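# Put the blue foam block into the tote by the door

## Task

Find the blue foam block lying on the room's floor and set it inside the tote near the door, fully inside with nothing sticking out over the rim. It must rest there on its own, not held by the robot, and the robot must neither topple nor finish leaning.

## Robot and tools

Robot: a Hello Robot Stretch 4, about 1.6 m tall. It has an omni-wheel base (rim within 0.23 m of the base origin) and one arm: a lift on a mast, a telescoping arm reaching forward, a wrist with yaw, pitch and roll, and a two-finger gripper. Cameras: head_camera, head_left_camera, head_right_camera (head, looking down and ahead) and wrist_camera (on the gripper).

Frames: the base frame has its origin on the floor under the base centre, x forward, y left, z up. hand_pose (a point between the open fingertips, link pinch) is reported in this frame; with all wrist joints at 0 its axes match the base's, but its printed position can be a little off. The odometry frame is where the base frame was when the scene began. Heading is positive to the left, -3.142 to 3.142.

execute_actions: argument actions is a list holding one action, or empty (then it only reports state and images). Optional cameras: a list of camera names or ["all"]; null or omitted gives all, [] gives none; an unknown name rejects the call. An action holds "base", "joints" or both, plus optional "pace" and "contact_limits"; or "end_of_arm" by itself. Base and joint motions start together and may finish at different times.
- base: exactly one relative move from where the base last reported itself. translate_m: straight drive in metres, forward positive, -2 to 2. strafe_m: sideways in metres, left positive, -2 to 2. rotate_rad: turn in place in radians, counter-clockwise (left) positive, -3.2 to 3.2.
- joints: absolute targets by name, each optional. lift_m 0 to 1.2 m; arm_m 0 to 0.55 m extension; wrist_yaw_rad -1.134 to 4.276 (0 forward, positive left, 3.14 folded back, above 3.4 the arm may block); wrist_pitch_rad -1.117 to 4.259 (0 level, 1.57 pointing down); wrist_roll_rad -1.117 to 4.259 (0 fingers level, positive turns clockwise viewed from behind); gripper_m -0.038 to 0.141 m, fingertip gap (below 0 the tips squeeze each other). Out-of-range joint targets are clipped and noted; any other bad value or unknown key rejects the whole call with no motion.
- pace: "slow", "default", "fast", "max". Base up to 0.1/0.3/0.4/0.6 m/s and 1/2/3/4 rad/s, reduced when the lift is above 0.2 m (down to 0.3 m/s and 1 rad/s at 1.2 m).
- contact_limits: {"arm_m": value}, 0 (gentlest) to 0.75 (firmest), default 0.5; the arm stops when it pushes that hard.
- end_of_arm: "enable_torque" revives wrist or gripper motors that shut off; they then hold in place.
No action runs past 15 s. A joint or the base left out of an action may keep driving toward an earlier target without the status showing it. Once a result reports a stop, the rest of that reply's motion, wait and finished_scene calls are skipped.

wait: seconds 0 to 10; nothing new is commanded, returns state and images. zoom_image: camera name and region [x0, y0, x1, y1] in image pixels from the top-left, at most 504 by 504, on that camera's latest full image. read_manual: optional section "licences"; only licence text. finished_scene: scene number; ends the scene irreversibly and reports success.

Result lines: joint_positions (tolerances for done: lift and arm ±0.004, yaw and roll ±0.02, pitch ±0.05, gripper ±0.004). base_status and joint_status: "done" (for the base, wheels turned the commanded amount even if slipping), "off_target", "contact_stop_at_<key>" (met something; lift, arm or wheels go slack), "limit_stop_at_<name>", "time_out", "torque_fault". on_its_own covers what was not commanded; "held at" is the held target, not the position. lidar_m: 12 distances in metres, 30-degree sectors counter-clockwise from straight ahead (4th left, 7th behind, 10th right); "-" is nothing seen or closer than 0.25 m; sees from about 0.15 m up, misses glass, thin legs, much behind. wrist_depth_mm: 7x7 grid of median depths, 100-2000 mm, "-" if unknown; the robot's body appears. base_odometry counts wheel turns only; if turned_by_wheels and turned_by_imu differ by over about 0.1 rad, the base hit or slipped and heading is off by roughly their difference. base_tilt in degrees (forward, right positive) with a fixed bias up to 1.5. motor_effort: percent of max, positive toward higher values, bracket is the action's peak; wheel efforts positive turn the base right. camera_calibration gives K, distortion and T_world_to_cam mapping the base frame to each camera.

Gripping: command gripper_m below the block's width; a smaller value squeezes harder and pulls the block toward the wrist. Neither the reading nor "done" proves a grasp; a firm squeeze at a command of 0 or more shows as a clear gripper effort change. Fingertips pressed on the floor can jam: raise the lift. To unfold the wrist at the start, send lift_m 0.4 with wrist_yaw_rad 0 together.

Avoid: "limit_stop_at_own_body" (likely with pitch below -0.2 and roll below -0.4 or above 4); tipping when driving or turning with over 1 kg held and arm_m above 0.2, especially fast; steady pushes with the gripper high; "limit_stop_at_tilt" above 6 degrees, which makes lift, arm and wheels slack; wheels resting on low objects; wrist torque faults from pressing the gripper into things; dropping, slamming or hard hits. The robot holds its last command while the reply is being composed, and less motion time is better.

Each tool is called after "Request:" by a JSON object that holds its "api" and its "payload".

## Session

Request:
{"api": "execute_actions", "payload": {"actions": []}}

Scene clock: 0.00 s.
base_odometry: x=+0.000 y=+0.000 heading=+0.000 (m, m, rad; odometry frame)
turned_by_wheels: +0.000 (rad since the last result)
turned_by_imu: +0.000 (rad since the last result)
base_tilt: forward=+0.1 right=+0.8 (deg)
lidar_m: 0.86 0.96 1.52 1.55 1.07 0.86 0.84 0.94 1.30 1.86 1.06 0.85
base_status: not commanded
joint_positions: lift_m=+0.219 arm_m=-0.001 wrist_yaw_rad=+3.230 wrist_pitch_rad=+0.021 wrist_roll_rad=+0.016 gripper_m=+0.057
joint_status: not commanded
motor_effort: lift_m=+18 arm_m=+0 wrist_yaw_rad=-1 wrist_pitch_rad=-7 wrist_roll_rad=+1 gripper_m=-2 wheel_0=-1 wheel_1=-1 wheel_2=+1 (%)
hand_pose: x=-0.1253 y=+0.0615 z=+0.3906 quat_wxyz=(-0.044, -0.011, +0.007, +0.999) (m; base frame)
wrist_depth_mm: - - 137 1025 960 891 842 / - - 136 991 931 891 854 / - 107 136 976 931 878 842 / - 125 139 976 946 891 842 / 205 1098 1025 991 931 878 820 / 215 1118 196 991 214 891 842 / 214 991 1042 150 917 854 820
pictures: head_camera, head_left_camera, head_right_camera, wrist_camera
Images, in order (width x height): head_camera 420x560, head_left_camera 420x672, head_right_camera 420x672, wrist_camera 616x392.

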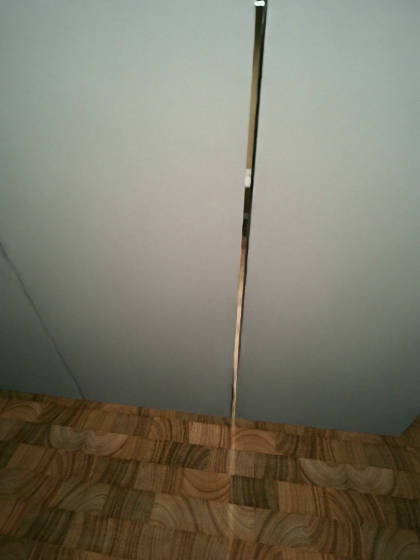

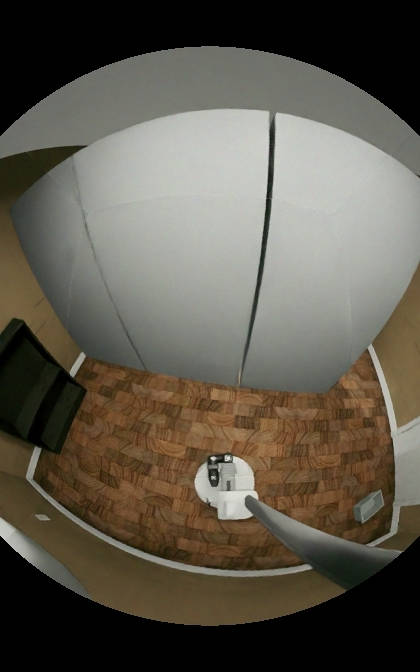

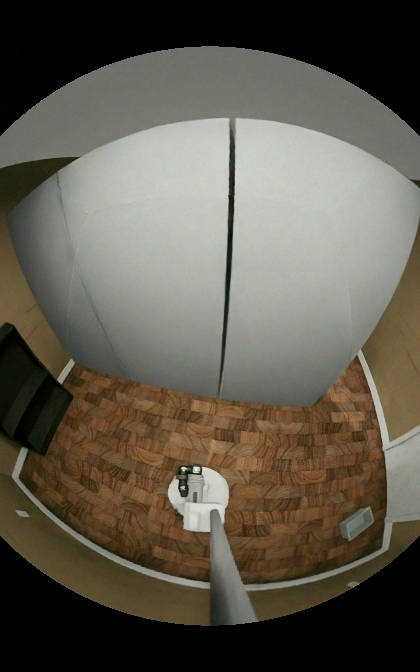

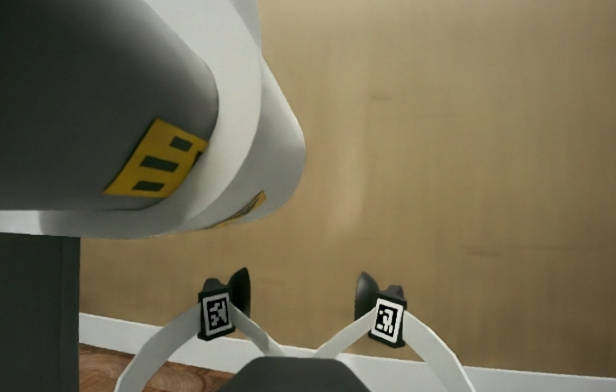

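Request:
{"api": "execute_actions", "payload": {"actions": [{"base":{"strafe_m":-1.25},"pace":"max"}], "cameras": ["head_camera","head_right_camera"]}}

Scene clock: 4.83 s.
base_odometry: x=+0.000 y=-1.250 heading=+0.000 (m, m, rad; odometry frame)
turned_by_wheels: +0.000 (rad since the last result)
turned_by_imu: +0.002 (rad since the last result)
base_tilt: forward=+0.2 right=+0.9 (deg)
lidar_m: 0.75 0.72 1.12 2.57 1.29 1.05 0.53 0.49 0.61 0.60 0.70 1.11
base_status: done
joint_positions: lift_m=+0.218 arm_m=-0.001 wrist_yaw_rad=+3.230 wrist_pitch_rad=+0.021 wrist_roll_rad=+0.016 gripper_m=+0.057
joint_status: not commanded
motor_effort: lift_m=+18(18) arm_m=+0(0) wrist_yaw_rad=-1(1) wrist_pitch_rad=-7(7) wrist_roll_rad=+0(1) gripper_m=-4(0) wheel_0=+1(15) wheel_1=+2(15) wheel_2=+0(1) (%)
hand_pose: x=-0.1253 y=+0.0615 z=+0.3906 quat_wxyz=(-0.044, -0.011, +0.007, +0.999) (m; base frame)
wrist_depth_mm: - - 138 1205 1138 1098 1042 / - - 135 1229 1138 1078 1025 / - 107 136 1182 1160 1078 1042 / - 125 139 1229 1138 1078 1025 / 205 1042 1308 1229 1118 1078 1025 / 216 1078 195 1182 214 1060 1025 / 215 931 891 149 1042 1060 991
pictures: head_camera, head_right_camera
Images, in order (width x height): head_camera 420x560, head_right_camera 420x672.

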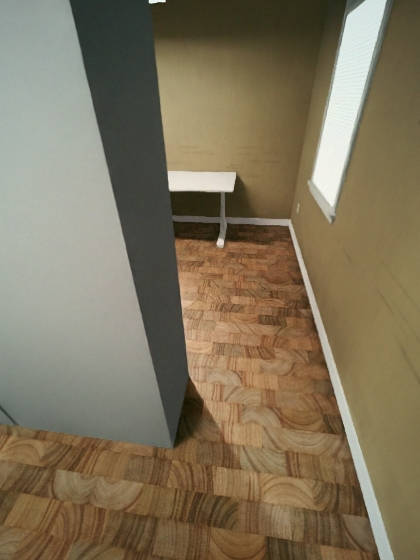

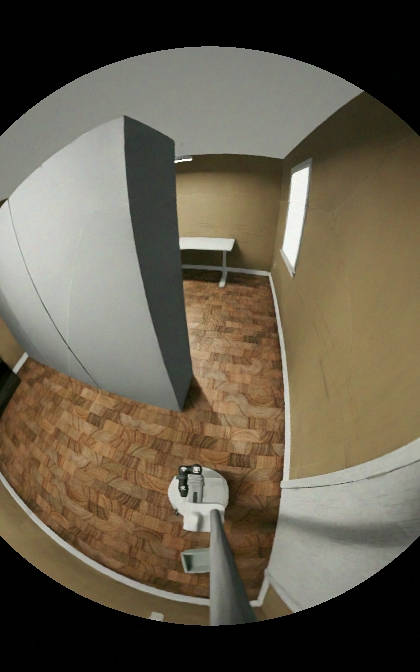

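Request:
{"api": "execute_actions", "payload": {"actions": [{"base":{"rotate_rad":-0.3},"pace":"fast"}], "cameras": []}}

Request:
{"api": "execute_actions", "payload": {"actions": [{"base":{"translate_m":1.6},"pace":"max"}], "cameras": ["head_left_camera"]}}

Request:
{"api": "execute_actions", "payload": {"actions": [{"base":{"rotate_rad":1.5},"joints":{"lift_m":0.4,"wrist_yaw_rad":0,"gripper_m":0.14},"pace":"fast"}], "cameras": ["head_left_camera","head_camera","wrist_camera"]}}

Scene clock: 7.30 s.
base_odometry: x=+0.000 y=-1.250 heading=-0.299 (m, m, rad; odometry frame)
turned_by_wheels: -0.300 (rad since the last result)
turned_by_imu: -0.298 (rad since the last result)
base_tilt: forward=+0.1 right=+0.9 (deg)
lidar_m: 1.70 0.72 0.82 1.73 1.78 1.16 0.64 0.47 0.65 0.61 0.61 0.81
base_status: done
joint_positions: lift_m=+0.218 arm_m=-0.001 wrist_yaw_rad=+3.230 wrist_pitch_rad=+0.021 wrist_roll_rad=+0.016 gripper_m=+0.057
joint_status: not commanded
motor_effort: lift_m=+18(18) arm_m=-1(0) wrist_yaw_rad=-1(2) wrist_pitch_rad=-7(8) wrist_roll_rad=+1(1) gripper_m=+0(1) wheel_0=+4(7) wheel_1=-1(12) wheel_2=+1(11) (%)
hand_pose: x=-0.1253 y=+0.0615 z=+0.3906 quat_wxyz=(-0.044, -0.011, +0.007, +0.999) (m; base frame)
wrist_depth_mm: - - 137 1205 1205 1255 1255 / - - 135 1205 1182 1255 1229 / - 107 136 1229 1229 1229 1205 / - 125 140 1182 1205 1205 1255 / 205 1160 1182 1205 1205 1229 1229 / 215 1182 196 1205 215 1229 1255 / 214 750 798 149 1042 1118 1205
pictures: none
No camera images: the call's "cameras" was empty. Leave "cameras" out to get every camera's image.

Scene clock: 11.47 s.
base_odometry: x=+1.529 y=-1.721 heading=-0.299 (m, m, rad; odometry frame)
turned_by_wheels: +0.001 (rad since the last result)
turned_by_imu: -0.007 (rad since the last result)
base_tilt: forward=+0.1 right=+0.8 (deg)
lidar_m: 1.00 1.38 1.66 2.52 0.79 0.70 2.06 0.74 0.45 0.39 0.42 0.54
base_status: done
joint_positions: lift_m=+0.218 arm_m=-0.001 wrist_yaw_rad=+3.230 wrist_pitch_rad=+0.021 wrist_roll_rad=+0.016 gripper_m=+0.057
joint_status: not commanded
motor_effort: lift_m=+18(18) arm_m=+0(0) wrist_yaw_rad=-1(1) wrist_pitch_rad=-8(7) wrist_roll_rad=+1(1) gripper_m=-2(0) wheel_0=+2(15) wheel_1=+1(8) wheel_2=+3(19) (%)
hand_pose: x=-0.1253 y=+0.0615 z=+0.3906 quat_wxyz=(-0.044, -0.011, +0.007, +0.999) (m; base frame)
wrist_depth_mm: - - 138 - - 931 661 / - - 135 - - 946 668 / - 107 135 - - 931 647 / - 125 139 - - 917 647 / 204 1138 - - - 917 634 / 215 1229 196 1756 214 891 647 / 214 946 1078 149 1042 809 634
pictures: head_left_camera
Images, in order (width x height): head_left_camera 420x672.

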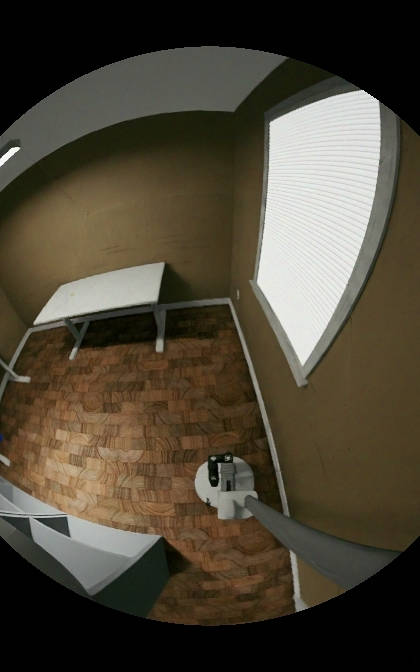

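Scene clock: 13.90 s.
base_odometry: x=+1.529 y=-1.721 heading=+1.201 (m, m, rad; odometry frame)
turned_by_wheels: +1.500 (rad since the last result)
turned_by_imu: +1.487 (rad since the last result)
base_tilt: forward=+0.2 right=+0.9 (deg)
lidar_m: 2.52 0.87 0.71 2.11 0.80 0.49 0.42 0.41 0.50 0.90 1.35 1.60
base_status: done
joint_positions: lift_m=+0.400 arm_m=-0.001 wrist_yaw_rad=+0.001 wrist_pitch_rad=+0.021 wrist_roll_rad=+0.016 gripper_m=+0.140
joint_status: all done
motor_effort: lift_m=+22(22) arm_m=+0(0) wrist_yaw_rad=-2(8) wrist_pitch_rad=-7(7) wrist_roll_rad=+1(0) gripper_m=+0(1) wheel_0=-5(8) wheel_1=+0(11) wheel_2=-2(13) (%)
hand_pose: x=+0.4582 y=-0.0873 z=+0.5718 quat_wxyz=(+1.000, +0.008, +0.011, +0.000) (m; base frame)
wrist_depth_mm: 1661 - - - - - - / 1397 - - - - - - / 1921 - - - - - - / 1921 - - - - - - / 1983 - - - - - - / 1661 213 - - - 1983 - / 1308 1430 1499 149 1537 1537 1576
pictures: head_camera, head_left_camera, wrist_camera
camera_calibration (this result's frames):
wrist_camera: T_world_to_cam=[[0.0192573, -0.999375, 0.0296347, -0.113862], [0.0052448, -0.0295388, -0.99955, 0.625787], [0.999801, 0.0194041, 0.00467269, -0.236621], [0, 0, 0, 1]] pos_world=[0.235484, -0.0907146, 0.629986]
Images, in order (width x height): head_camera 420x560, head_left_camera 420x672, wrist_camera 616x392.

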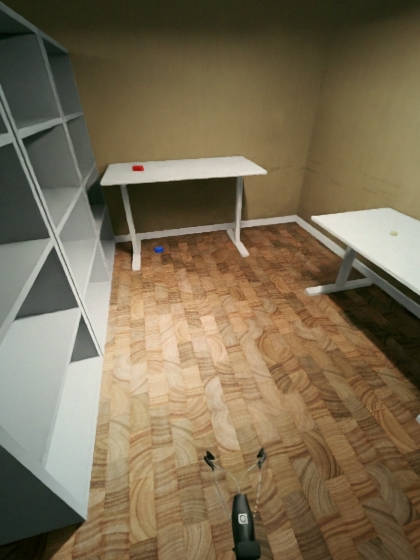

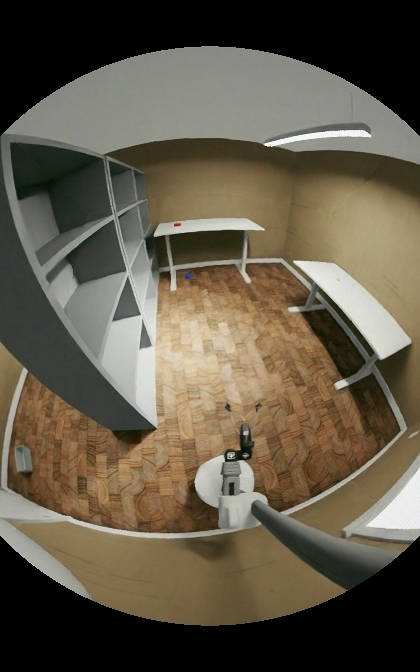

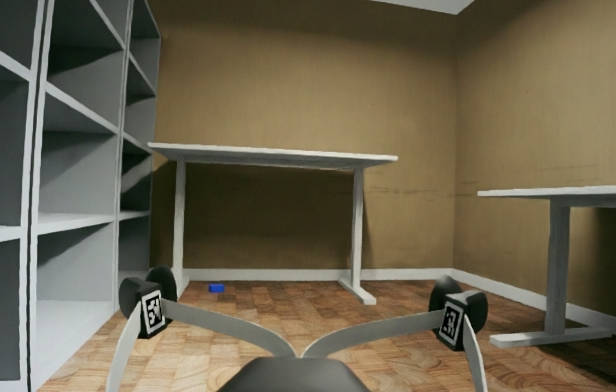

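Request:
{"api": "execute_actions", "payload": {"actions": [{"base":{"rotate_rad":0.19},"joints":{"lift_m":0.2,"wrist_pitch_rad":0.5},"pace":"fast"}], "cameras": []}}

Request:
{"api": "execute_actions", "payload": {"actions": [{"base":{"translate_m":2.0},"joints":{"arm_m":0.2},"pace":"max"}], "cameras": ["head_camera","wrist_camera"]}}

Scene clock: 16.67 s.
base_odometry: x=+1.529 y=-1.721 heading=+1.390 (m, m, rad; odometry frame)
turned_by_wheels: +0.189 (rad since the last result)
turned_by_imu: +0.187 (rad since the last result)
base_tilt: forward=+0.1 right=+0.9 (deg)
lidar_m: 1.90 0.72 0.73 1.65 0.63 0.44 0.42 0.42 0.55 1.52 1.37 1.85
base_status: done
joint_positions: lift_m=+0.200 arm_m=-0.001 wrist_yaw_rad=+0.000 wrist_pitch_rad=+0.502 wrist_roll_rad=+0.016 gripper_m=+0.140
joint_status: all done
motor_effort: lift_m=+15(20) arm_m=+0(0) wrist_yaw_rad=-1(2) wrist_pitch_rad=-6(7) wrist_roll_rad=+2(3) gripper_m=+0(2) wheel_0=-3(8) wheel_1=-2(9) wheel_2=-3(11) (%)
hand_pose: x=+0.4227 y=-0.0874 z=+0.2397 quat_wxyz=(+0.969, +0.008, +0.248, -0.002) (m; base frame)
wrist_depth_mm: 1078 1921 - - - - - / 1160 1229 1921 - - - - / 976 1138 1281 1281 1308 1336 1464 / 820 878 904 904 917 917 931 / 661 683 683 699 707 715 707 / 544 215 569 564 569 535 569 / 462 462 480 149 480 480 484
pictures: none
No camera images: the call's "cameras" was empty. Leave "cameras" out to get every camera's image.

Scene clock: 21.50 s.
base_odometry: x=+1.888 y=+0.246 heading=+1.390 (m, m, rad; odometry frame)
turned_by_wheels: +0.000 (rad since the last result)
turned_by_imu: -0.009 (rad since the last result)
base_tilt: forward=+0.0 right=+0.8 (deg)
lidar_m: 0.51 0.54 0.52 0.47 0.51 0.71 2.42 1.93 1.35 1.29 0.75 0.53
base_status: done
joint_positions: lift_m=+0.200 arm_m=+0.199 wrist_yaw_rad=+0.000 wrist_pitch_rad=+0.502 wrist_roll_rad=+0.016 gripper_m=+0.140
joint_status: all done
motor_effort: lift_m=+15(15) arm_m=+6(7) wrist_yaw_rad=-1(1) wrist_pitch_rad=-7(8) wrist_roll_rad=+3(3) gripper_m=-1(0) wheel_0=+1(14) wheel_1=+0(11) wheel_2=+4(17) (%)
hand_pose: x=+0.6227 y=-0.0874 z=+0.2397 quat_wxyz=(+0.969, +0.008, +0.248, -0.002) (m; base frame)
wrist_depth_mm: 449 820 820 809 820 820 809 / 455 878 866 866 866 854 854 / 469 946 931 931 917 931 917 / 496 809 878 891 917 917 946 / 549 640 683 691 699 699 715 / 504 213 564 564 569 530 569 / 439 459 477 149 477 477 480
pictures: head_camera, wrist_camera
camera_calibration (this result's frames):
wrist_camera: T_world_to_cam=[[0.0304003, -0.999383, 0.0176108, -0.111372], [-0.457501, -0.0295774, -0.888717, 0.55452], [0.888689, 0.0189603, -0.458118, -0.219395], [0, 0, 0, 1]] pos_world=[0.452053, -0.0907419, 0.394264]
Images, in order (width x height): head_camera 420x560, wrist_camera 616x392.

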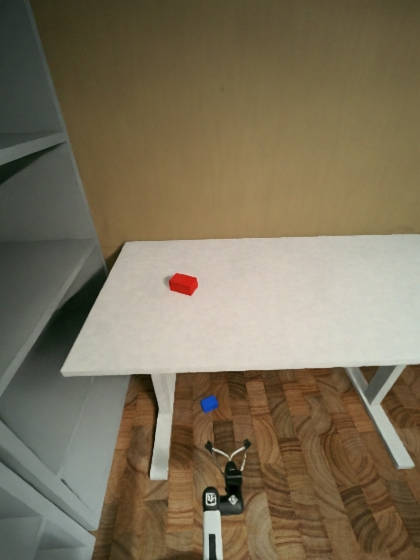

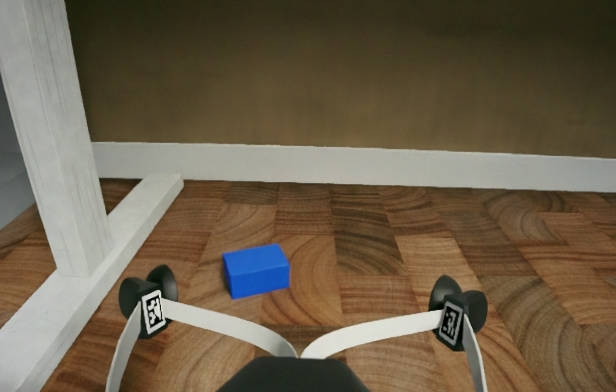

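Request:
{"api": "execute_actions", "payload": {"actions": [{"base":{"strafe_m":0.085},"joints":{"lift_m":0.27,"arm_m":0.5,"wrist_roll_rad":1.13},"pace":"fast"}], "cameras": []}}

Request:
{"api": "execute_actions", "payload": {"actions": [{"base":{"translate_m":0.26},"joints":{"wrist_pitch_rad":1.57},"pace":"fast"}], "cameras": ["head_left_camera","wrist_camera"]}}

Scene clock: 25.47 s.
base_odometry: x=+1.805 y=+0.261 heading=+1.390 (m, m, rad; odometry frame)
turned_by_wheels: +0.000 (rad since the last result)
turned_by_imu: -0.001 (rad since the last result)
base_tilt: forward=+0.1 right=+0.9 (deg)
lidar_m: 0.51 0.56 0.43 0.39 0.42 0.57 1.55 2.07 1.44 1.38 0.75 0.53
base_status: done
joint_positions: lift_m=+0.270 arm_m=+0.499 wrist_yaw_rad=+0.000 wrist_pitch_rad=+0.502 wrist_roll_rad=+1.130 gripper_m=+0.140
joint_status: all done
motor_effort: lift_m=+22(24) arm_m=+6(8) wrist_yaw_rad=-1(0) wrist_pitch_rad=-7(6) wrist_roll_rad=+3(10) gripper_m=-1(1) wheel_0=-1(10) wheel_1=+0(13) wheel_2=+0(3) (%)
hand_pose: x=+0.9226 y=-0.0874 z=+0.3092 quat_wxyz=(+0.818, +0.518, +0.210, -0.133) (m; base frame)
wrist_depth_mm: 477 517 559 621 691 691 559 / 480 517 574 640 691 640 517 / 496 539 585 647 691 585 484 / 512 549 615 676 691 539 455 / 525 559 627 676 640 492 424 / 539 214 627 691 559 370 394 / 549 591 654 148 521 373 347
pictures: none
No camera images: the call's "cameras" was empty. Leave "cameras" out to get every camera's image.

Scene clock: 27.37 s.
base_odometry: x=+1.851 y=+0.517 heading=+1.391 (m, m, rad; odometry frame)
turned_by_wheels: +0.000 (rad since the last result)
turned_by_imu: -0.001 (rad since the last result)
base_tilt: forward=+0.0 right=+0.8 (deg)
lidar_m: 0.26 0.27 0.40 0.39 0.43 0.60 1.60 2.05 1.42 1.08 0.39 0.27
base_status: done
joint_positions: lift_m=+0.270 arm_m=+0.499 wrist_yaw_rad=+0.000 wrist_pitch_rad=+1.570 wrist_roll_rad=+1.130 gripper_m=+0.140
joint_status: all done
motor_effort: lift_m=+21(21) arm_m=+6(7) wrist_yaw_rad=-1(2) wrist_pitch_rad=+0(4) wrist_roll_rad=+4(3) gripper_m=-1(2) wheel_0=+3(12) wheel_1=+2(6) wheel_2=+0(14) (%)
hand_pose: x=+0.6701 y=-0.0874 z=+0.1594 quat_wxyz=(+0.598, +0.379, +0.597, -0.378) (m; base frame)
wrist_depth_mm: 394 394 394 392 387 387 384 / 392 397 392 389 387 389 387 / 397 392 387 389 387 384 384 / 392 392 387 389 387 387 379 / 392 389 387 338 384 382 382 / 389 213 384 382 382 379 379 / 379 384 384 149 379 377 377
pictures: head_left_camera, wrist_camera
camera_calibration (this result's frames):
wrist_camera: T_world_to_cam=[[-0.883651, -0.467756, -0.0191328, 0.553395], [-0.467212, 0.883731, -0.0270517, 0.453888], [0.0295618, -0.0149651, -0.999451, 0.360751], [0, 0, 0, 1]] pos_world=[0.690405, -0.136862, 0.383419]
Images, in order (width x height): head_left_camera 420x672, wrist_camera 616x392.

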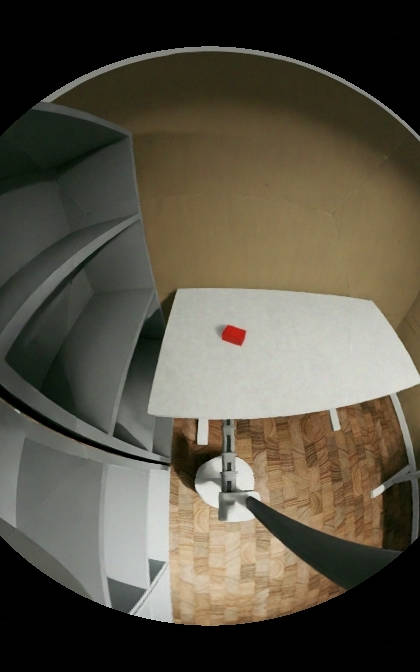

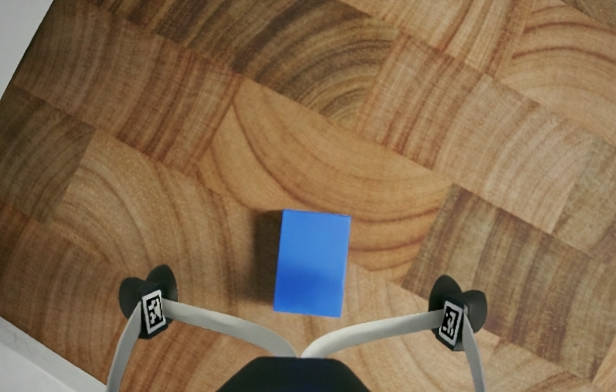

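Well aligned.

Request:
{"api": "execute_actions", "payload": {"actions": [{"joints":{"lift_m":0.142,"wrist_roll_rad":1.19,"gripper_m":0.1},"pace":"fast"}], "cameras": ["wrist_camera"]}}

Request:
{"api": "execute_actions", "payload": {"actions": [{"joints":{"gripper_m":0.02}}], "cameras": ["wrist_camera"]}}

Scene clock: 29.87 s.
base_odometry: x=+1.851 y=+0.517 heading=+1.391 (m, m, rad; odometry frame)
turned_by_wheels: +0.000 (rad since the last result)
turned_by_imu: -0.001 (rad since the last result)
base_tilt: forward=+0.1 right=+0.7 (deg)
lidar_m: 0.26 0.27 0.38 0.38 0.42 0.59 1.58 2.06 1.40 1.03 0.40 0.27
base_status: not commanded
joint_positions: lift_m=+0.142 arm_m=+0.499 wrist_yaw_rad=+0.000 wrist_pitch_rad=+1.570 wrist_roll_rad=+1.190 gripper_m=+0.100
joint_status: all done
motor_effort: lift_m=+14(20) arm_m=+6(6) wrist_yaw_rad=-1(1) wrist_pitch_rad=-1(0) wrist_roll_rad=+2(7) gripper_m=-3(1) wheel_0=+3(3) wheel_1=+2(2) wheel_2=+0(0) (%)
hand_pose: x=+0.6701 y=-0.0874 z=+0.0320 quat_wxyz=(+0.586, +0.396, +0.585, -0.396) (m; base frame)
wrist_depth_mm: 264 264 263 263 260 259 258 / 263 262 262 260 259 258 257 / 263 262 260 259 258 257 255 / 260 260 260 258 257 254 254 / 260 259 259 213 255 254 254 / 259 258 204 211 211 254 252 / 258 256 255 149 253 252 252
pictures: wrist_camera
camera_calibration (this result's frames):
wrist_camera: T_world_to_cam=[[-0.910068, -0.414019, -0.0190814, 0.573334], [-0.413475, 0.910116, -0.0269521, 0.416727], [0.028525, -0.0166386, -0.999455, 0.233945], [0, 0, 0, 1]] pos_world=[0.687406, -0.138006, 0.255989]
Images, in order (width x height): wrist_camera 616x392.

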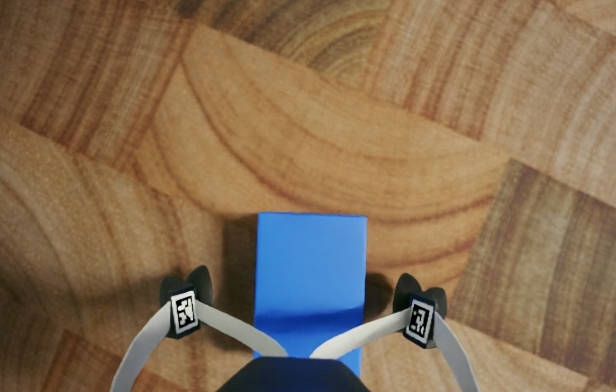

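Scene clock: 31.50 s.
base_odometry: x=+1.851 y=+0.517 heading=+1.391 (m, m, rad; odometry frame)
turned_by_wheels: +0.000 (rad since the last result)
turned_by_imu: +0.000 (rad since the last result)
base_tilt: forward=+0.0 right=+0.8 (deg)
lidar_m: 0.26 0.28 0.39 0.39 0.43 0.58 1.61 2.04 1.45 1.05 0.38 0.29
base_status: not commanded
joint_positions: lift_m=+0.142 arm_m=+0.499 wrist_yaw_rad=+0.000 wrist_pitch_rad=+1.570 wrist_roll_rad=+1.190 gripper_m=+0.020
joint_status: all done
motor_effort: lift_m=+15(15) arm_m=+6(6) wrist_yaw_rad=-1(1) wrist_pitch_rad=-1(1) wrist_roll_rad=+2(1) gripper_m=-16(17) wheel_0=+3(3) wheel_1=+2(2) wheel_2=+0(0) (%)
hand_pose: x=+0.6700 y=-0.0874 z=+0.0320 quat_wxyz=(+0.586, +0.396, +0.585, -0.396) (m; base frame)
wrist_depth_mm: 265 264 263 262 260 259 258 / 263 262 262 259 260 258 256 / 260 263 260 259 257 256 257 / 262 260 259 258 256 256 256 / 260 259 257 200 256 255 254 / 258 258 199 198 199 253 252 / 257 255 255 198 253 251 252
pictures: wrist_camera
camera_calibration (this result's frames):
wrist_camera: T_world_to_cam=[[-0.91007, -0.414019, -0.0190253, 0.573317], [-0.413477, 0.910116, -0.0269266, 0.41672], [0.0284634, -0.0166386, -0.999456, 0.233987], [0, 0, 0, 1]] pos_world=[0.687403, -0.138006, 0.255988]
Images, in order (width x height): wrist_camera 616x392.

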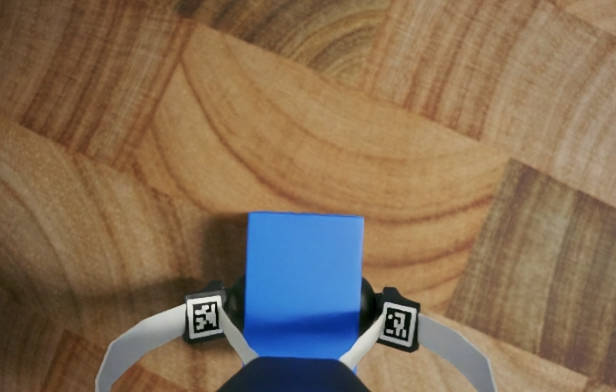

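Request:
{"api": "execute_actions", "payload": {"actions": [{"base":{"translate_m":-0.22},"joints":{"lift_m":0.2},"pace":"max"}], "cameras": []}}

Request:
{"api": "execute_actions", "payload": {"actions": [{"base":{"translate_m":-2.0},"joints":{"arm_m":0.2,"wrist_roll_rad":0},"pace":"max"}], "cameras": []}}

Request:
{"api": "execute_actions", "payload": {"actions": [{"base":{"rotate_rad":1.58},"pace":"fast"}], "cameras": ["head_camera","wrist_camera"]}}

Scene clock: 34.43 s.
base_odometry: x=+1.812 y=+0.301 heading=+1.390 (m, m, rad; odometry frame)
turned_by_wheels: +0.000 (rad since the last result)
turned_by_imu: +0.000 (rad since the last result)
base_tilt: forward=+0.1 right=+0.9 (deg)
lidar_m: 0.48 0.52 0.42 0.39 0.42 0.59 1.56 2.04 1.45 1.38 0.72 0.50
base_status: done
joint_positions: lift_m=+0.200 arm_m=+0.499 wrist_yaw_rad=+0.000 wrist_pitch_rad=+1.570 wrist_roll_rad=+1.190 gripper_m=+0.020
joint_status: all done
motor_effort: lift_m=+21(24) arm_m=+6(6) wrist_yaw_rad=+0(0) wrist_pitch_rad=+0(0) wrist_roll_rad=+2(3) gripper_m=-15(15) wheel_0=-3(12) wheel_1=-2(10) wheel_2=-2(16) (%)
hand_pose: x=+0.6700 y=-0.0874 z=+0.0895 quat_wxyz=(+0.586, +0.396, +0.585, -0.396) (m; base frame)
wrist_depth_mm: 325 322 322 322 320 317 317 / 324 322 319 320 317 315 314 / 322 322 320 317 317 315 312 / 320 319 317 317 314 312 314 / 317 317 317 200 312 310 309 / 317 315 199 199 199 309 309 / 315 314 312 198 309 307 306
pictures: none
No camera images: the call's "cameras" was empty. Leave "cameras" out to get every camera's image.

Scene clock: 39.23 s.
base_odometry: x=+1.452 y=-1.667 heading=+1.390 (m, m, rad; odometry frame)
turned_by_wheels: -0.001 (rad since the last result)
turned_by_imu: +0.007 (rad since the last result)
base_tilt: forward=+0.2 right=+0.9 (deg)
lidar_m: 1.59 0.61 0.69 1.84 0.69 0.49 0.45 0.47 0.65 1.43 1.45 1.97
base_status: done
joint_positions: lift_m=+0.200 arm_m=+0.201 wrist_yaw_rad=+0.000 wrist_pitch_rad=+1.570 wrist_roll_rad=+0.000 gripper_m=+0.020
joint_status: all done
motor_effort: lift_m=+21(21) arm_m=-7(7) wrist_yaw_rad=-1(1) wrist_pitch_rad=-2(3) wrist_roll_rad=+1(5) gripper_m=-12(15) wheel_0=-3(7) wheel_1=-1(11) wheel_2=-3(18) (%)
hand_pose: x=+0.3722 y=-0.0874 z=+0.0895 quat_wxyz=(+0.707, +0.000, +0.707, +0.000) (m; base frame)
wrist_depth_mm: 324 325 324 322 322 324 322 / 325 322 324 320 322 320 322 / 322 319 322 319 320 320 317 / 319 319 319 319 319 317 319 / 317 319 319 200 317 317 314 / 315 314 199 200 198 315 314 / 312 312 312 199 310 310 310
pictures: none
No camera images: the call's "cameras" was empty. Leave "cameras" out to get every camera's image.

Scene clock: 40.97 s.
base_odometry: x=+1.452 y=-1.667 heading=+2.969 (m, m, rad; odometry frame)
turned_by_wheels: +1.579 (rad since the last result)
turned_by_imu: +1.566 (rad since the last result)
base_tilt: forward=+0.1 right=+0.9 (deg)
lidar_m: 1.71 0.68 0.49 0.43 0.48 0.64 1.44 1.50 2.04 1.50 0.59 0.72
base_status: done
joint_positions: lift_m=+0.200 arm_m=+0.201 wrist_yaw_rad=+0.000 wrist_pitch_rad=+1.570 wrist_roll_rad=+0.000 gripper_m=+0.020
joint_status: not commanded
motor_effort: lift_m=+21(20) arm_m=-7(7) wrist_yaw_rad=-1(1) wrist_pitch_rad=-1(2) wrist_roll_rad=+0(0) gripper_m=-15(17) wheel_0=-4(9) wheel_1=-2(10) wheel_2=-2(13) (%)
hand_pose: x=+0.3723 y=-0.0874 z=+0.0895 quat_wxyz=(+0.707, +0.000, +0.707, +0.000) (m; base frame)
wrist_depth_mm: 324 325 324 325 322 322 324 / 320 322 322 324 320 320 322 / 322 320 319 317 320 319 319 / 319 319 317 315 317 317 319 / 317 317 319 200 317 315 315 / 314 315 200 200 198 312 315 / 314 312 314 198 312 312 312
pictures: head_camera, wrist_camera
camera_calibration (this result's frames):
wrist_camera: T_world_to_cam=[[0.0454292, -0.998804, -0.0180711, -0.103487], [-0.998616, -0.0449259, -0.0273437, 0.429548], [0.0264992, 0.0192883, -0.999463, 0.303785], [0, 0, 0, 1]] pos_world=[0.425605, -0.0899247, 0.313497]
Images, in order (width x height): head_camera 420x560, wrist_camera 616x392.

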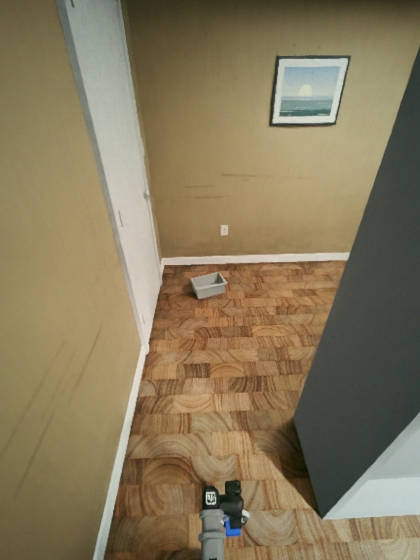

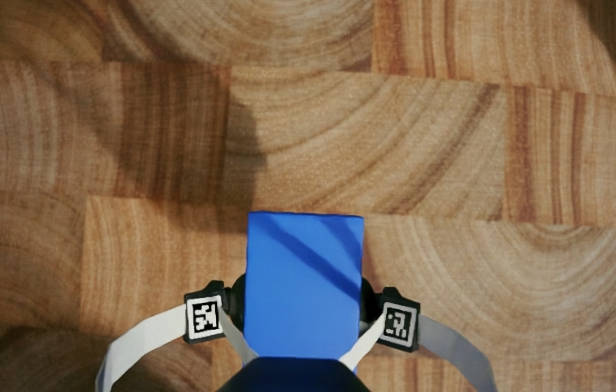

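Request:
{"api": "execute_actions", "payload": {"actions": [{"base":{"translate_m":1.45},"joints":{"arm_m":0.42,"lift_m":0.42,"wrist_roll_rad":-0.4},"pace":"max"}], "cameras": ["head_camera","wrist_camera"]}}

Scene clock: 45.77 s.
base_odometry: x=+0.024 y=-1.418 heading=+2.970 (m, m, rad; odometry frame)
turned_by_wheels: +0.001 (rad since the last result)
turned_by_imu: -0.007 (rad since the last result)
base_tilt: forward=+0.2 right=+0.9 (deg)
lidar_m: 0.50 0.64 0.44 0.42 0.48 0.65 1.81 0.77 0.86 2.38 1.54 1.18
base_status: done
joint_positions: lift_m=+0.420 arm_m=+0.419 wrist_yaw_rad=+0.000 wrist_pitch_rad=+1.570 wrist_roll_rad=-0.400 gripper_m=+0.020
joint_status: all done
motor_effort: lift_m=+20(24) arm_m=+6(7) wrist_yaw_rad=-1(0) wrist_pitch_rad=-1(2) wrist_roll_rad=+0(4) gripper_m=-15(12) wheel_0=+3(14) wheel_1=+1(12) wheel_2=+3(19) (%)
hand_pose: x=+0.5900 y=-0.0874 z=+0.3095 quat_wxyz=(+0.693, -0.140, +0.693, +0.140) (m; base frame)
wrist_depth_mm: 544 549 544 549 549 549 549 / 554 544 544 549 544 549 549 / 539 544 488 525 539 539 539 / 539 535 535 535 535 544 544 / 530 535 535 200 496 535 535 / 525 530 199 198 198 530 535 / 530 530 525 198 525 530 530
pictures: head_camera, wrist_camera
camera_calibration (this result's frames):
wrist_camera: T_world_to_cam=[[0.430848, -0.90225, -0.0177567, -0.328462], [-0.902265, -0.43032, -0.0272478, 0.562418], [0.0169433, 0.027761, -0.999471, 0.524305], [0, 0, 0, 1]] pos_world=[0.640085, -0.0688903, 0.53352]
Images, in order (width x height): head_camera 420x560, wrist_camera 616x392.

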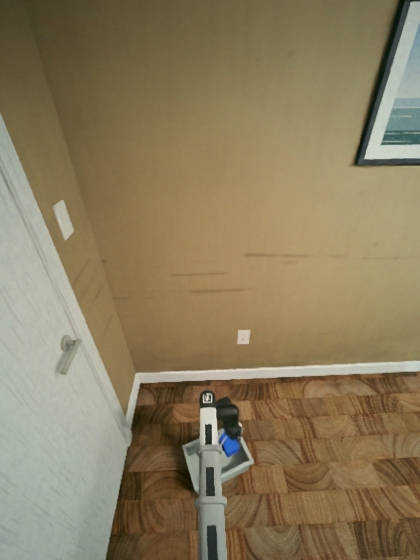

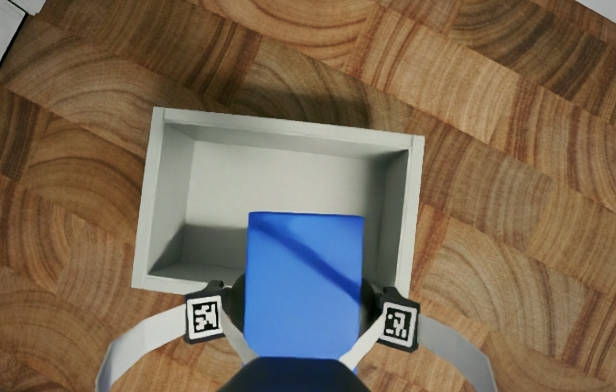

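Request:
{"api": "execute_actions", "payload": {"actions": [{"base":{"rotate_rad":0.08},"joints":{"arm_m":0.445,"lift_m":0.31,"wrist_roll_rad":-0.22},"pace":"fast"}], "cameras": ["wrist_camera"]}}

Scene clock: 48.93 s.
base_odometry: x=+0.024 y=-1.418 heading=+3.049 (m, m, rad; odometry frame)
turned_by_wheels: +0.080 (rad since the last result)
turned_by_imu: +0.078 (rad since the last result)
base_tilt: forward=+0.1 right=+0.8 (deg)
lidar_m: 0.49 0.59 0.44 0.42 0.47 0.69 3.82 0.80 0.96 2.97 1.45 0.58
base_status: done
joint_positions: lift_m=+0.310 arm_m=+0.444 wrist_yaw_rad=+0.000 wrist_pitch_rad=+1.570 wrist_roll_rad=-0.220 gripper_m=+0.020
joint_status: all done
motor_effort: lift_m=+15(20) arm_m=+6(8) wrist_yaw_rad=+0(0) wrist_pitch_rad=-1(2) wrist_roll_rad=+3(5) gripper_m=-12(14) wheel_0=-2(7) wheel_1=-1(7) wheel_2=+1(11) (%)
hand_pose: x=+0.6149 y=-0.0874 z=+0.2000 quat_wxyz=(+0.703, -0.078, +0.703, +0.078) (m; base frame)
wrist_depth_mm: 436 433 436 436 433 436 433 / 433 430 433 433 436 433 433 / 430 430 427 430 433 433 430 / 424 373 421 424 424 375 427 / 424 370 424 200 424 370 421 / 424 370 200 198 199 366 421 / 418 301 315 198 314 307 421
pictures: wrist_camera
camera_calibration (this result's frames):
wrist_camera: T_world_to_cam=[[0.263013, -0.964625, -0.0179365, -0.243343], [-0.964553, -0.262489, -0.0271425, 0.634836], [0.0214742, 0.0244395, -0.999471, 0.411347], [0, 0, 0, 1]] pos_world=[0.667502, -0.0781501, 0.423996]
Images, in order (width x height): wrist_camera 616x392.

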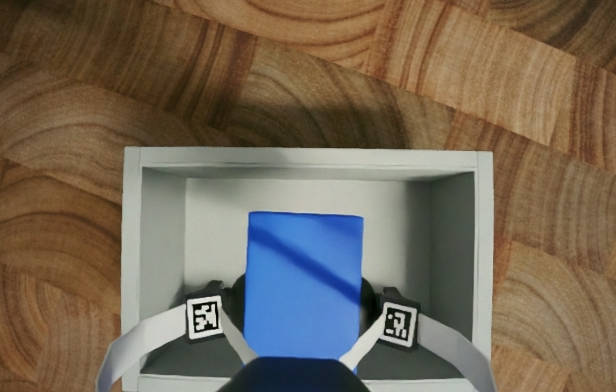

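Centered; the tote floor is about 4 mm up.

Request:
{"api": "execute_actions", "payload": {"actions": [{"joints":{"lift_m":0.148},"pace":"fast"}], "cameras": ["wrist_camera"]}}

Request:
{"api": "execute_actions", "payload": {"actions": [{"joints":{"gripper_m":0.09}}], "cameras": []}}

Request:
{"api": "execute_actions", "payload": {"actions": [{"joints":{"lift_m":0.33},"pace":"max"}], "cameras": ["wrist_camera"]}}

Scene clock: 51.43 s.
base_odometry: x=+0.024 y=-1.418 heading=+3.049 (m, m, rad; odometry frame)
turned_by_wheels: +0.000 (rad since the last result)
turned_by_imu: -0.001 (rad since the last result)
base_tilt: forward=+0.1 right=+0.9 (deg)
lidar_m: 0.52 0.60 0.41 0.41 0.49 0.73 3.83 0.79 0.93 2.96 1.46 0.59
base_status: not commanded
joint_positions: lift_m=+0.148 arm_m=+0.444 wrist_yaw_rad=+0.000 wrist_pitch_rad=+1.570 wrist_roll_rad=-0.220 gripper_m=+0.020
joint_status: all done
motor_effort: lift_m=+14(15) arm_m=+6(7) wrist_yaw_rad=+0(0) wrist_pitch_rad=+0(1) wrist_roll_rad=+4(2) gripper_m=-15(14) wheel_0=-2(2) wheel_1=-1(1) wheel_2=+1(1) (%)
hand_pose: x=+0.6149 y=-0.0874 z=+0.0380 quat_wxyz=(+0.703, -0.078, +0.703, +0.078) (m; base frame)
wrist_depth_mm: 268 270 271 268 268 271 270 / 146 146 146 146 146 270 268 / 178 191 190 188 184 178 187 / 198 260 262 262 263 262 210 / 198 258 258 200 260 259 208 / 197 258 199 200 198 258 207 / 196 234 259 199 256 236 204
pictures: wrist_camera
camera_calibration (this result's frames):
wrist_camera: T_world_to_cam=[[0.263012, -0.964626, -0.0179365, -0.246249], [-0.964554, -0.262488, -0.0271423, 0.630444], [0.0214741, 0.0244395, -0.999471, 0.249436], [0, 0, 0, 1]] pos_world=[0.667507, -0.0781502, 0.261999]
Images, in order (width x height): wrist_camera 616x392.

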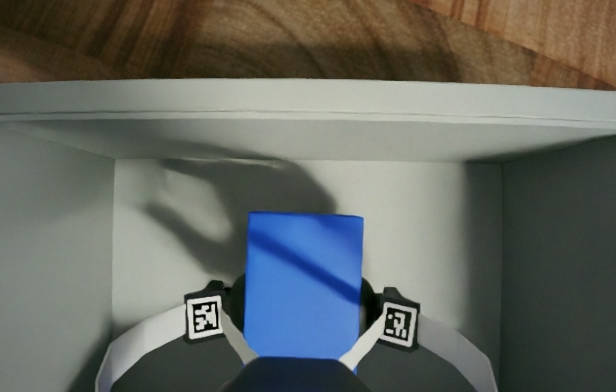

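Scene clock: 52.93 s.
base_odometry: x=+0.024 y=-1.418 heading=+3.049 (m, m, rad; odometry frame)
turned_by_wheels: +0.000 (rad since the last result)
turned_by_imu: +0.000 (rad since the last result)
base_tilt: forward=+0.2 right=+0.8 (deg)
lidar_m: 0.51 0.57 0.44 0.42 0.49 0.72 3.83 0.79 0.95 2.97 1.45 0.59
base_status: not commanded
joint_positions: lift_m=+0.148 arm_m=+0.444 wrist_yaw_rad=+0.000 wrist_pitch_rad=+1.570 wrist_roll_rad=-0.220 gripper_m=+0.090
joint_status: all done
motor_effort: lift_m=+14(15) arm_m=+7(7) wrist_yaw_rad=-1(0) wrist_pitch_rad=-1(1) wrist_roll_rad=+3(4) gripper_m=-1(17) wheel_0=-2(2) wheel_1=-1(1) wheel_2=+1(1) (%)
hand_pose: x=+0.6149 y=-0.0874 z=+0.0380 quat_wxyz=(+0.703, -0.078, +0.703, +0.078) (m; base frame)
wrist_depth_mm: 270 270 270 268 268 270 270 / 146 146 146 146 146 268 267 / 178 190 190 187 183 178 187 / 198 262 263 263 264 262 209 / 198 259 260 216 259 260 208 / 197 258 214 214 214 258 206 / 195 250 257 148 257 246 204
pictures: none
No camera images: the call's "cameras" was empty. Leave "cameras" out to get every camera's image.

Scene clock: 54.07 s.
base_odometry: x=+0.024 y=-1.418 heading=+3.049 (m, m, rad; odometry frame)
turned_by_wheels: +0.000 (rad since the last result)
turned_by_imu: +0.000 (rad since the last result)
base_tilt: forward=+0.0 right=+0.8 (deg)
lidar_m: 0.49 0.58 0.46 0.42 0.49 0.71 3.82 0.77 0.93 2.97 1.42 0.58
base_status: not commanded
joint_positions: lift_m=+0.330 arm_m=+0.444 wrist_yaw_rad=+0.000 wrist_pitch_rad=+1.570 wrist_roll_rad=-0.220 gripper_m=+0.090
joint_status: all done
motor_effort: lift_m=+21(27) arm_m=+6(7) wrist_yaw_rad=+0(0) wrist_pitch_rad=-2(2) wrist_roll_rad=+2(2) gripper_m=+0(4) wheel_0=-2(2) wheel_1=-1(1) wheel_2=+1(1) (%)
hand_pose: x=+0.6149 y=-0.0874 z=+0.2195 quat_wxyz=(+0.703, -0.078, +0.703, +0.078) (m; base frame)
wrist_depth_mm: 455 459 455 455 455 452 455 / 452 455 452 452 452 455 452 / 452 449 452 452 449 452 449 / 449 449 445 445 445 449 445 / 445 445 439 397 442 439 442 / 439 342 214 442 216 439 442 / 442 330 330 148 332 442 439
pictures: wrist_camera
camera_calibration (this result's frames):
wrist_camera: T_world_to_cam=[[0.263008, -0.964627, -0.0179336, -0.242995], [-0.964554, -0.262484, -0.0271528, 0.635388], [0.021485, 0.0244394, -0.99947, 0.43083], [0, 0, 0, 1]] pos_world=[0.667519, -0.0781504, 0.443496]
Images, in order (width x height): wrist_camera 616x392.

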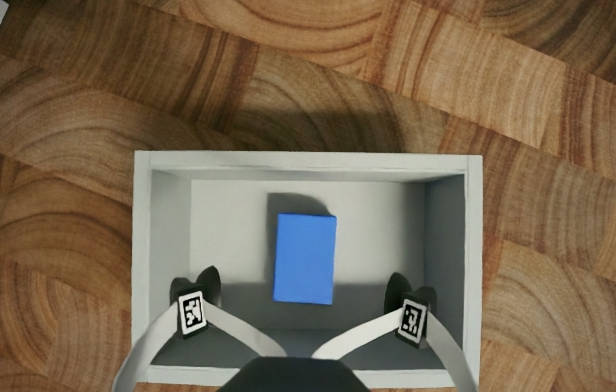

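Request:
{"api": "finished_scene", "payload": {"scene": 1}}

The scene is finished: the task was done.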